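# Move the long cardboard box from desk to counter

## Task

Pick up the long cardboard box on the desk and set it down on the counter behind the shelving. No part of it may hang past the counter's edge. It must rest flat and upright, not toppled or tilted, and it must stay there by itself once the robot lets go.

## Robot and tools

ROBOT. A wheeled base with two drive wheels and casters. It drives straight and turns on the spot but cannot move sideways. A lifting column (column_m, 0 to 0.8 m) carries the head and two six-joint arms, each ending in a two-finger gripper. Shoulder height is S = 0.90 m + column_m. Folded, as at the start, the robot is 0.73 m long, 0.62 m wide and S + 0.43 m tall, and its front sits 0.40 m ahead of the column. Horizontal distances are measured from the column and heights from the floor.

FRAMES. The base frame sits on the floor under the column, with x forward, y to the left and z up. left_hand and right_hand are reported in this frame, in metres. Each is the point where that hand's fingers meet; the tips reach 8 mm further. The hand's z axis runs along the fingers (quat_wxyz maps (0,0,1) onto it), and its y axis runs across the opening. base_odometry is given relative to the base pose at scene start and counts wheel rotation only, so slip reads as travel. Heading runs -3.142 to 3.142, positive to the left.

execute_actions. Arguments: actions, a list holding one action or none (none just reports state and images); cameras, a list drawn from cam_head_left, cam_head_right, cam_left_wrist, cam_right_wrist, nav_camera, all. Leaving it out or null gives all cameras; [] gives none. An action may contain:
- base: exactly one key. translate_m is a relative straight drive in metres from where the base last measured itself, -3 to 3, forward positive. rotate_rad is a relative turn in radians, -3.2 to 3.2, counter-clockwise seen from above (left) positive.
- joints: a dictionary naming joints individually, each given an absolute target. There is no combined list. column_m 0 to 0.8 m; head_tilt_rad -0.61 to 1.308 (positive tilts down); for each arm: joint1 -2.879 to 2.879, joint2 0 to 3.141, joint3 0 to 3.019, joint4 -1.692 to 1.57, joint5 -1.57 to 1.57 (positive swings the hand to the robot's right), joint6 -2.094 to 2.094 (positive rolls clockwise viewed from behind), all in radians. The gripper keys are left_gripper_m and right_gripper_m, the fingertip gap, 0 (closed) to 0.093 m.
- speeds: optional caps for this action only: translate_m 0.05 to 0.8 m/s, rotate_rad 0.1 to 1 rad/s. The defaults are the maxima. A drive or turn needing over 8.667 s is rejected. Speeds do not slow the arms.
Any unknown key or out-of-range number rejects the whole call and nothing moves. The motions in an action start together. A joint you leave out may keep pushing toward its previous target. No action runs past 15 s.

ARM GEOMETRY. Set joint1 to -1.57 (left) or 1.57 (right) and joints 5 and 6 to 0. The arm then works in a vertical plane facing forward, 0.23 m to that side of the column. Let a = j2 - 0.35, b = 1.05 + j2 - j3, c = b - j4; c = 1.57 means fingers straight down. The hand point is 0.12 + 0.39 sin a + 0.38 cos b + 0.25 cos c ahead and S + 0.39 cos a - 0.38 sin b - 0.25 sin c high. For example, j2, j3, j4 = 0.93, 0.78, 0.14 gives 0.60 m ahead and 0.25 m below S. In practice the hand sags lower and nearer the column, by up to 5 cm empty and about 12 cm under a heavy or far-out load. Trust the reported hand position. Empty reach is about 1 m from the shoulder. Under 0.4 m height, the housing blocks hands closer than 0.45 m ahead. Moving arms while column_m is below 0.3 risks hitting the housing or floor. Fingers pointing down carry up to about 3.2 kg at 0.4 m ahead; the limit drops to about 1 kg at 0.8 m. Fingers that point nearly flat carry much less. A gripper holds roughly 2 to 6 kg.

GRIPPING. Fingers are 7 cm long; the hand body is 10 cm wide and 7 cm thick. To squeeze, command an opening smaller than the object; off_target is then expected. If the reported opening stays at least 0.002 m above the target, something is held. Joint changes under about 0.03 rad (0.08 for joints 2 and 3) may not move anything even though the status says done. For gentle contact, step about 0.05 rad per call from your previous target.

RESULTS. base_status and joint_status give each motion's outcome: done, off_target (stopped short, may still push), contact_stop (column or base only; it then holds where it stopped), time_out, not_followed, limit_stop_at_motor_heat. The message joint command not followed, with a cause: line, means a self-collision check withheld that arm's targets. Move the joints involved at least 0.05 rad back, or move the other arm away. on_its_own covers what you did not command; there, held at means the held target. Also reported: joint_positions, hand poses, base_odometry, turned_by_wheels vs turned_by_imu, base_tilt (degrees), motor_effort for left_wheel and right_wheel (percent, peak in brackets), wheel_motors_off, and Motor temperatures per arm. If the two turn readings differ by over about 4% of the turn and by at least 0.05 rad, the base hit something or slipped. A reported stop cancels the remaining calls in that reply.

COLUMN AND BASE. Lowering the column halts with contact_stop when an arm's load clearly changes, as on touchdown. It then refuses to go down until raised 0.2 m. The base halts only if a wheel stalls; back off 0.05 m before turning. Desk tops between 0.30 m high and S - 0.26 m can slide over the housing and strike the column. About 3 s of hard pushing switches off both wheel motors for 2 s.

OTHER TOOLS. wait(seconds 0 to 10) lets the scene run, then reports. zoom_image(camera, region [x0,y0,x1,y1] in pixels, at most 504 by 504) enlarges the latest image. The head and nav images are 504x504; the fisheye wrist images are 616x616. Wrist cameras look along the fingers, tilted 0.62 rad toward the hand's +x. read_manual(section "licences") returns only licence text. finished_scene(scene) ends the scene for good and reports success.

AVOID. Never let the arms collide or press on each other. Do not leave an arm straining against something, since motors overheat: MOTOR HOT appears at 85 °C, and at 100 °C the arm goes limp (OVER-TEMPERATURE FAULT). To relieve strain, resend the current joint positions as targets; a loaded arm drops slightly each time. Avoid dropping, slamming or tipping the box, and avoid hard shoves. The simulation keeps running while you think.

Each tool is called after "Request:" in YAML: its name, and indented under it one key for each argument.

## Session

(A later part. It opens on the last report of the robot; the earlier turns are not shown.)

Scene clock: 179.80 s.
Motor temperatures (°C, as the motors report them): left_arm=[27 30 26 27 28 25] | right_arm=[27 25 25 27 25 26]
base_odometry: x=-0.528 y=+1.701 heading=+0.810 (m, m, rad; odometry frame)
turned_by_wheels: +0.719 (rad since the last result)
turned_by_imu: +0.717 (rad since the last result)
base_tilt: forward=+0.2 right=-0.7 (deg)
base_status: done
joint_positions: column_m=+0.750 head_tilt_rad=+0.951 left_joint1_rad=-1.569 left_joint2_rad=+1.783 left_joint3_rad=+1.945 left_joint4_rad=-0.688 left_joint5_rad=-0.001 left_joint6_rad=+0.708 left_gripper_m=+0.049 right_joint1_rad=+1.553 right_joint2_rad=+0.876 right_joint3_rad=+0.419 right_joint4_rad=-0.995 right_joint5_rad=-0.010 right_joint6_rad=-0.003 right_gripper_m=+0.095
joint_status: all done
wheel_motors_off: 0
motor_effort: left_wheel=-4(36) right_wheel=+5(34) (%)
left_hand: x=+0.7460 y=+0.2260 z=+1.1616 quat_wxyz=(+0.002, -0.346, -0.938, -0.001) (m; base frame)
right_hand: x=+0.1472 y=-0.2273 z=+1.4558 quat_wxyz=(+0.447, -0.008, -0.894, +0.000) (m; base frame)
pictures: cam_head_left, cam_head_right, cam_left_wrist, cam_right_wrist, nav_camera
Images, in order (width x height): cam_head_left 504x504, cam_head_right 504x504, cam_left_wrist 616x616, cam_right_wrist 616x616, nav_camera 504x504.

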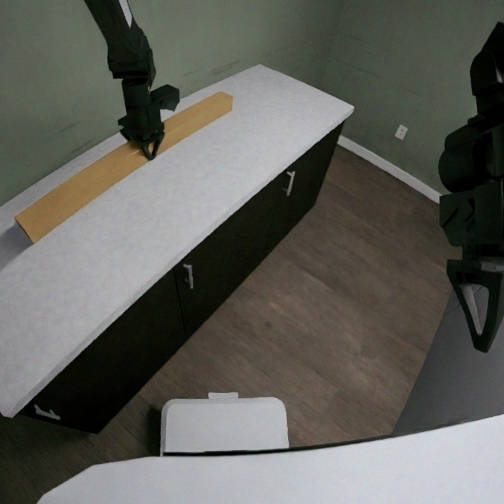

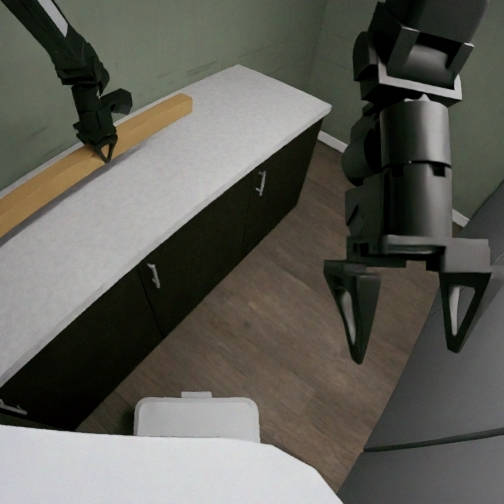

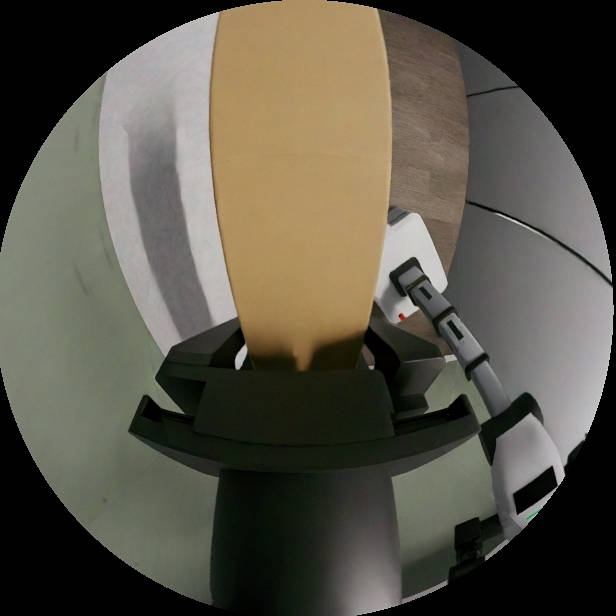

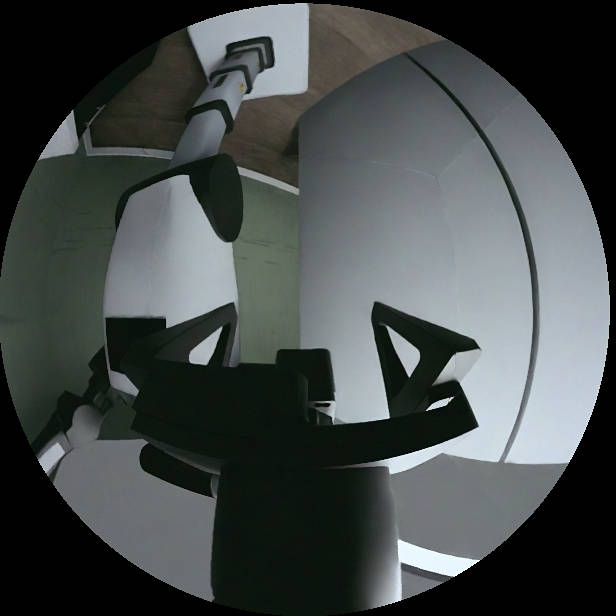

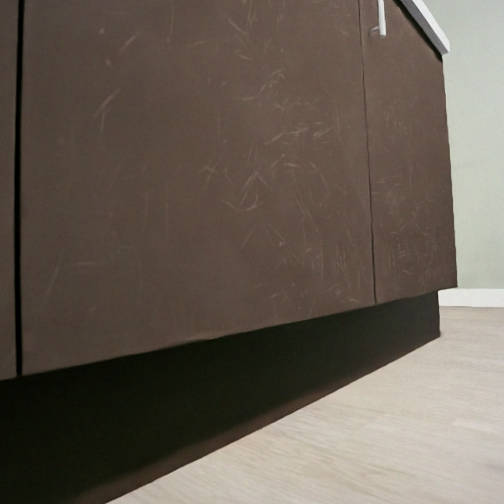

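Request:
execute_actions:
  actions:
    - {"joints":{"column_m":0.58}}
  cameras: ["cam_head_left","cam_head_right","cam_left_wrist"]

Scene clock: 185.13 s.
Motor temperatures (°C, as the motors report them): left_arm=[27 31 26 27 28 25] | right_arm=[27 25 25 27 25 26]
base_odometry: x=-0.528 y=+1.701 heading=+0.810 (m, m, rad; odometry frame)
turned_by_wheels: +0.000 (rad since the last result)
turned_by_imu: +0.001 (rad since the last result)
base_tilt: forward=+0.2 right=-0.7 (deg)
base_status: not commanded
joint_positions: column_m=+0.580 head_tilt_rad=+0.951 left_joint1_rad=-1.569 left_joint2_rad=+1.783 left_joint3_rad=+1.945 left_joint4_rad=-0.688 left_joint5_rad=-0.001 left_joint6_rad=+0.708 left_gripper_m=+0.049 right_joint1_rad=+1.553 right_joint2_rad=+0.876 right_joint3_rad=+0.419 right_joint4_rad=-0.995 right_joint5_rad=-0.010 right_joint6_rad=-0.003 right_gripper_m=+0.095
joint_status: all done
wheel_motors_off: 0
motor_effort: left_wheel=-5(5) right_wheel=+9(7) (%)
left_hand: x=+0.7460 y=+0.2260 z=+0.9918 quat_wxyz=(+0.002, -0.346, -0.938, -0.001) (m; base frame)
right_hand: x=+0.1472 y=-0.2273 z=+1.2860 quat_wxyz=(+0.447, -0.008, -0.894, +0.000) (m; base frame)
pictures: cam_head_left, cam_head_right, cam_left_wrist
Images, in order (width x height): cam_head_left 504x504, cam_head_right 504x504, cam_left_wrist 616x616.

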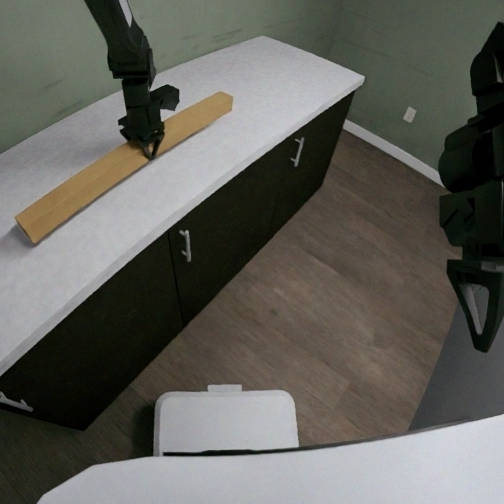

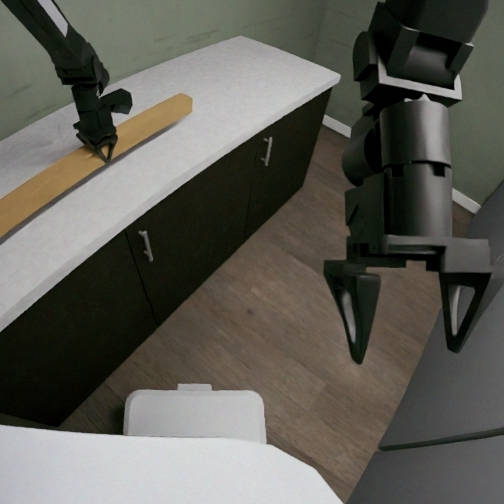

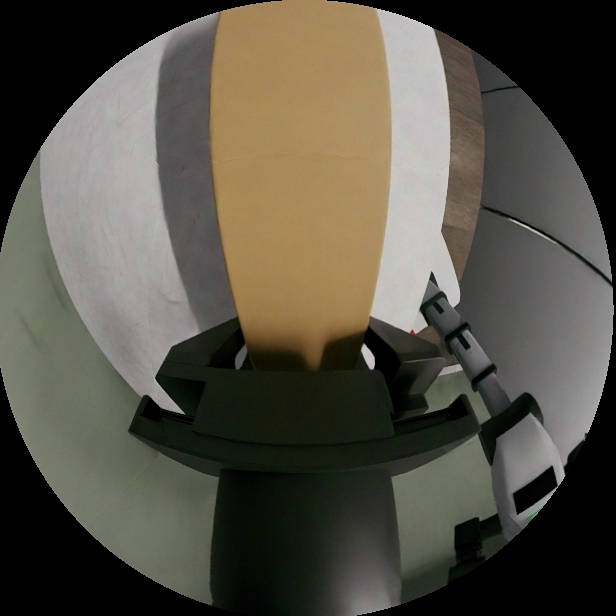

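Request:
execute_actions:
  actions:
    - {"joints":{"column_m":0.53}}
  cameras: ["cam_head_left","cam_left_wrist"]

Scene clock: 191.30 s.
Motor temperatures (°C, as the motors report them): left_arm=[27 31 27 27 28 25] | right_arm=[27 25 25 27 25 26]
base_odometry: x=-0.528 y=+1.701 heading=+0.810 (m, m, rad; odometry frame)
turned_by_wheels: +0.000 (rad since the last result)
turned_by_imu: +0.001 (rad since the last result)
base_tilt: forward=+0.2 right=-0.7 (deg)
base_status: not commanded
joint_positions: column_m=+0.530 head_tilt_rad=+0.951 left_joint1_rad=-1.569 left_joint2_rad=+1.783 left_joint3_rad=+1.945 left_joint4_rad=-0.688 left_joint5_rad=-0.001 left_joint6_rad=+0.708 left_gripper_m=+0.049 right_joint1_rad=+1.553 right_joint2_rad=+0.876 right_joint3_rad=+0.419 right_joint4_rad=-0.995 right_joint5_rad=-0.010 right_joint6_rad=-0.003 right_gripper_m=+0.095
joint_status: all done
wheel_motors_off: 0
motor_effort: left_wheel=-6(5) right_wheel=+7(9) (%)
left_hand: x=+0.7460 y=+0.2260 z=+0.9418 quat_wxyz=(+0.002, -0.346, -0.938, -0.001) (m; base frame)
right_hand: x=+0.1472 y=-0.2273 z=+1.2360 quat_wxyz=(+0.447, -0.008, -0.894, +0.000) (m; base frame)
pictures: cam_head_left, cam_left_wrist
Images, in order (width x height): cam_head_left 504x504, cam_left_wrist 616x616.

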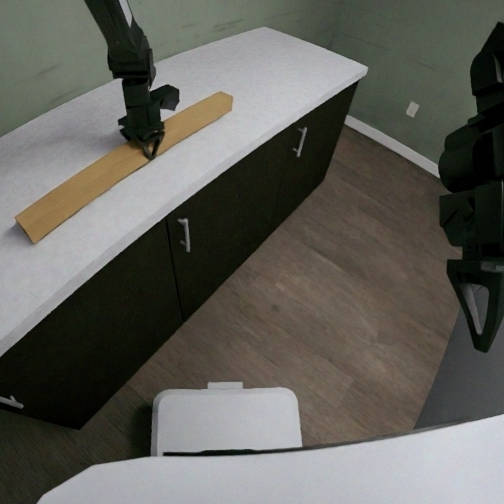

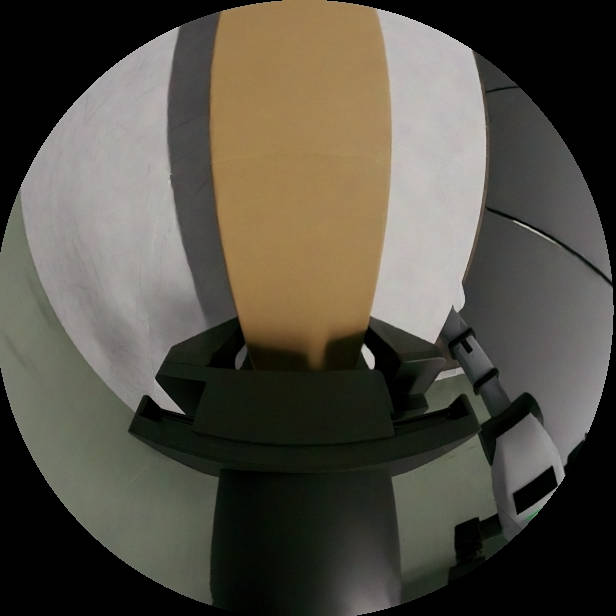

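Request:
execute_actions:
  actions:
    - {"joints":{"column_m":0.508}}
  cameras: ["cam_left_wrist"]

Request:
execute_actions:
  actions:
    - {"joints":{"left_gripper_m":0.093}}
  cameras: ["cam_left_wrist"]

Request:
execute_actions:
  actions:
    - {"joints":{"column_m":0.6}}
  cameras: ["cam_head_left","cam_left_wrist"]

Scene clock: 197.53 s.
Motor temperatures (°C, as the motors report them): left_arm=[27 31 27 27 28 25] | right_arm=[27 25 25 27 25 26]
base_odometry: x=-0.528 y=+1.701 heading=+0.810 (m, m, rad; odometry frame)
turned_by_wheels: +0.000 (rad since the last result)
turned_by_imu: +0.001 (rad since the last result)
base_tilt: forward=+0.1 right=-0.7 (deg)
base_status: not commanded
joint_positions: column_m=+0.508 head_tilt_rad=+0.951 left_joint1_rad=-1.569 left_joint2_rad=+1.780 left_joint3_rad=+1.945 left_joint4_rad=-0.692 left_joint5_rad=-0.003 left_joint6_rad=+0.708 left_gripper_m=+0.049 right_joint1_rad=+1.553 right_joint2_rad=+0.876 right_joint3_rad=+0.419 right_joint4_rad=-0.995 right_joint5_rad=-0.010 right_joint6_rad=-0.003 right_gripper_m=+0.095
joint_status: all done
wheel_motors_off: 0
motor_effort: left_wheel=-7(7) right_wheel=+8(9) (%)
left_hand: x=+0.7468 y=+0.2262 z=+0.9219 quat_wxyz=(+0.002, -0.346, -0.938, -0.001) (m; base frame)
right_hand: x=+0.1472 y=-0.2273 z=+1.2140 quat_wxyz=(+0.447, -0.008, -0.894, +0.000) (m; base frame)
pictures: cam_left_wrist
Images, in order (width x height): cam_left_wrist 616x616.

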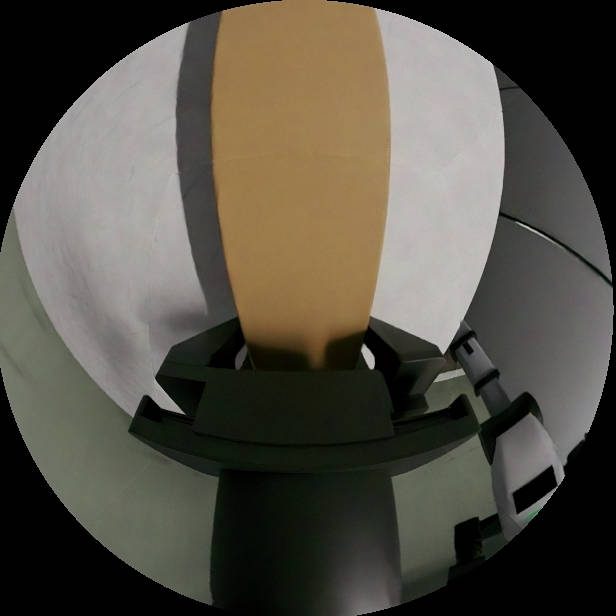

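Scene clock: 198.20 s.
Motor temperatures (°C, as the motors report them): left_arm=[27 31 27 27 28 25] | right_arm=[27 25 25 27 25 26]
base_odometry: x=-0.528 y=+1.701 heading=+0.810 (m, m, rad; odometry frame)
turned_by_wheels: +0.000 (rad since the last result)
turned_by_imu: +0.000 (rad since the last result)
base_tilt: forward=+0.2 right=-0.7 (deg)
base_status: not commanded
joint_positions: column_m=+0.508 head_tilt_rad=+0.951 left_joint1_rad=-1.570 left_joint2_rad=+1.779 left_joint3_rad=+1.945 left_joint4_rad=-0.692 left_joint5_rad=+0.000 left_joint6_rad=+0.708 left_gripper_m=+0.093 right_joint1_rad=+1.553 right_joint2_rad=+0.876 right_joint3_rad=+0.419 right_joint4_rad=-0.995 right_joint5_rad=-0.010 right_joint6_rad=-0.003 right_gripper_m=+0.095
joint_status: all done
wheel_motors_off: 0
motor_effort: left_wheel=-7(6) right_wheel=+8(10) (%)
left_hand: x=+0.7472 y=+0.2254 z=+0.9224 quat_wxyz=(+0.001, -0.347, -0.938, +0.000) (m; base frame)
right_hand: x=+0.1472 y=-0.2273 z=+1.2140 quat_wxyz=(+0.447, -0.008, -0.894, +0.000) (m; base frame)
pictures: cam_left_wrist
Images, in order (width x height): cam_left_wrist 616x616.

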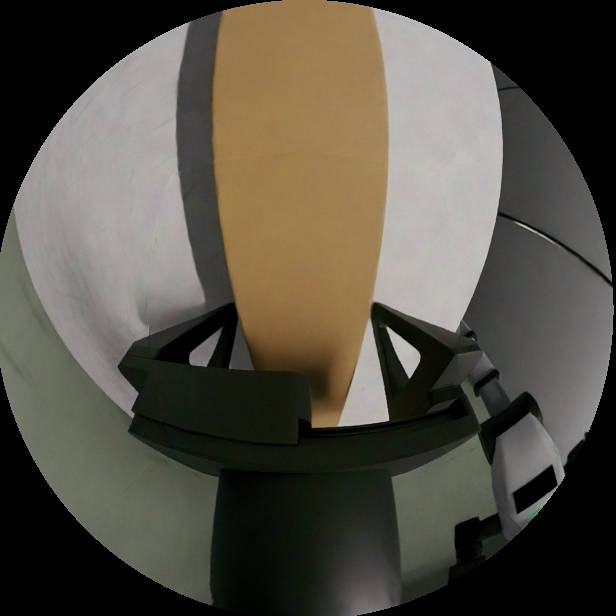

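Scene clock: 200.00 s.
Motor temperatures (°C, as the motors report them): left_arm=[27 31 27 27 28 25] | right_arm=[27 25 25 27 25 26]
base_odometry: x=-0.528 y=+1.701 heading=+0.810 (m, m, rad; odometry frame)
turned_by_wheels: +0.000 (rad since the last result)
turned_by_imu: +0.000 (rad since the last result)
base_tilt: forward=+0.1 right=-0.7 (deg)
base_status: not commanded
joint_positions: column_m=+0.600 head_tilt_rad=+0.951 left_joint1_rad=-1.570 left_joint2_rad=+1.779 left_joint3_rad=+1.945 left_joint4_rad=-0.692 left_joint5_rad=+0.000 left_joint6_rad=+0.708 left_gripper_m=+0.093 right_joint1_rad=+1.553 right_joint2_rad=+0.876 right_joint3_rad=+0.419 right_joint4_rad=-0.995 right_joint5_rad=-0.010 right_joint6_rad=-0.003 right_gripper_m=+0.095
joint_status: all done
wheel_motors_off: 0
motor_effort: left_wheel=-7(8) right_wheel=+8(10) (%)
left_hand: x=+0.7472 y=+0.2254 z=+1.0142 quat_wxyz=(+0.001, -0.347, -0.938, +0.000) (m; base frame)
right_hand: x=+0.1472 y=-0.2273 z=+1.3058 quat_wxyz=(+0.447, -0.008, -0.894, +0.000) (m; base frame)
pictures: cam_head_left, cam_left_wrist
Images, in order (width x height): cam_head_left 504x504, cam_left_wrist 616x616.

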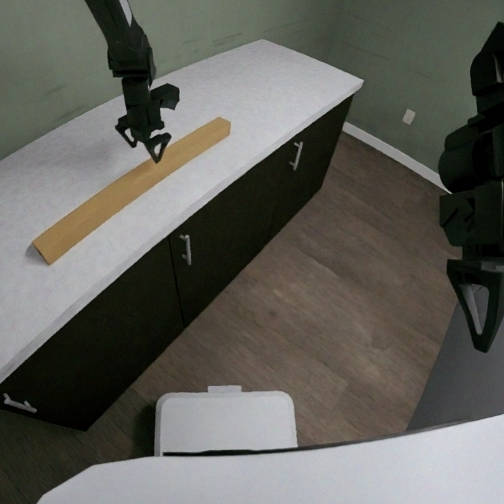

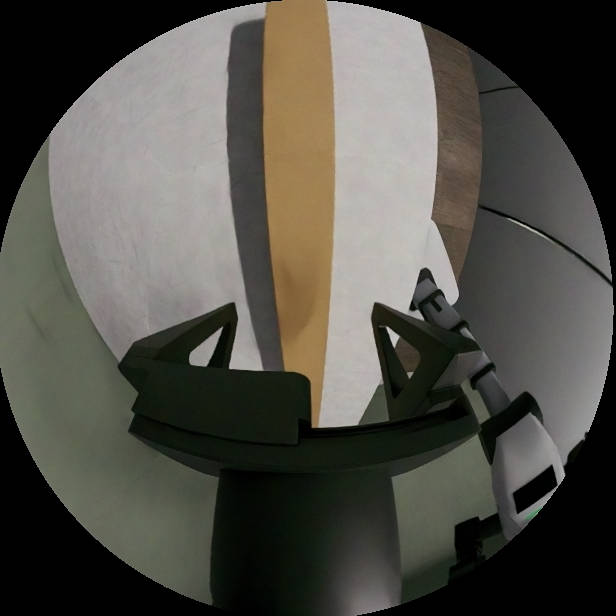

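Request:
finished_scene:
  scene: 1

The scene is finished: the task was done.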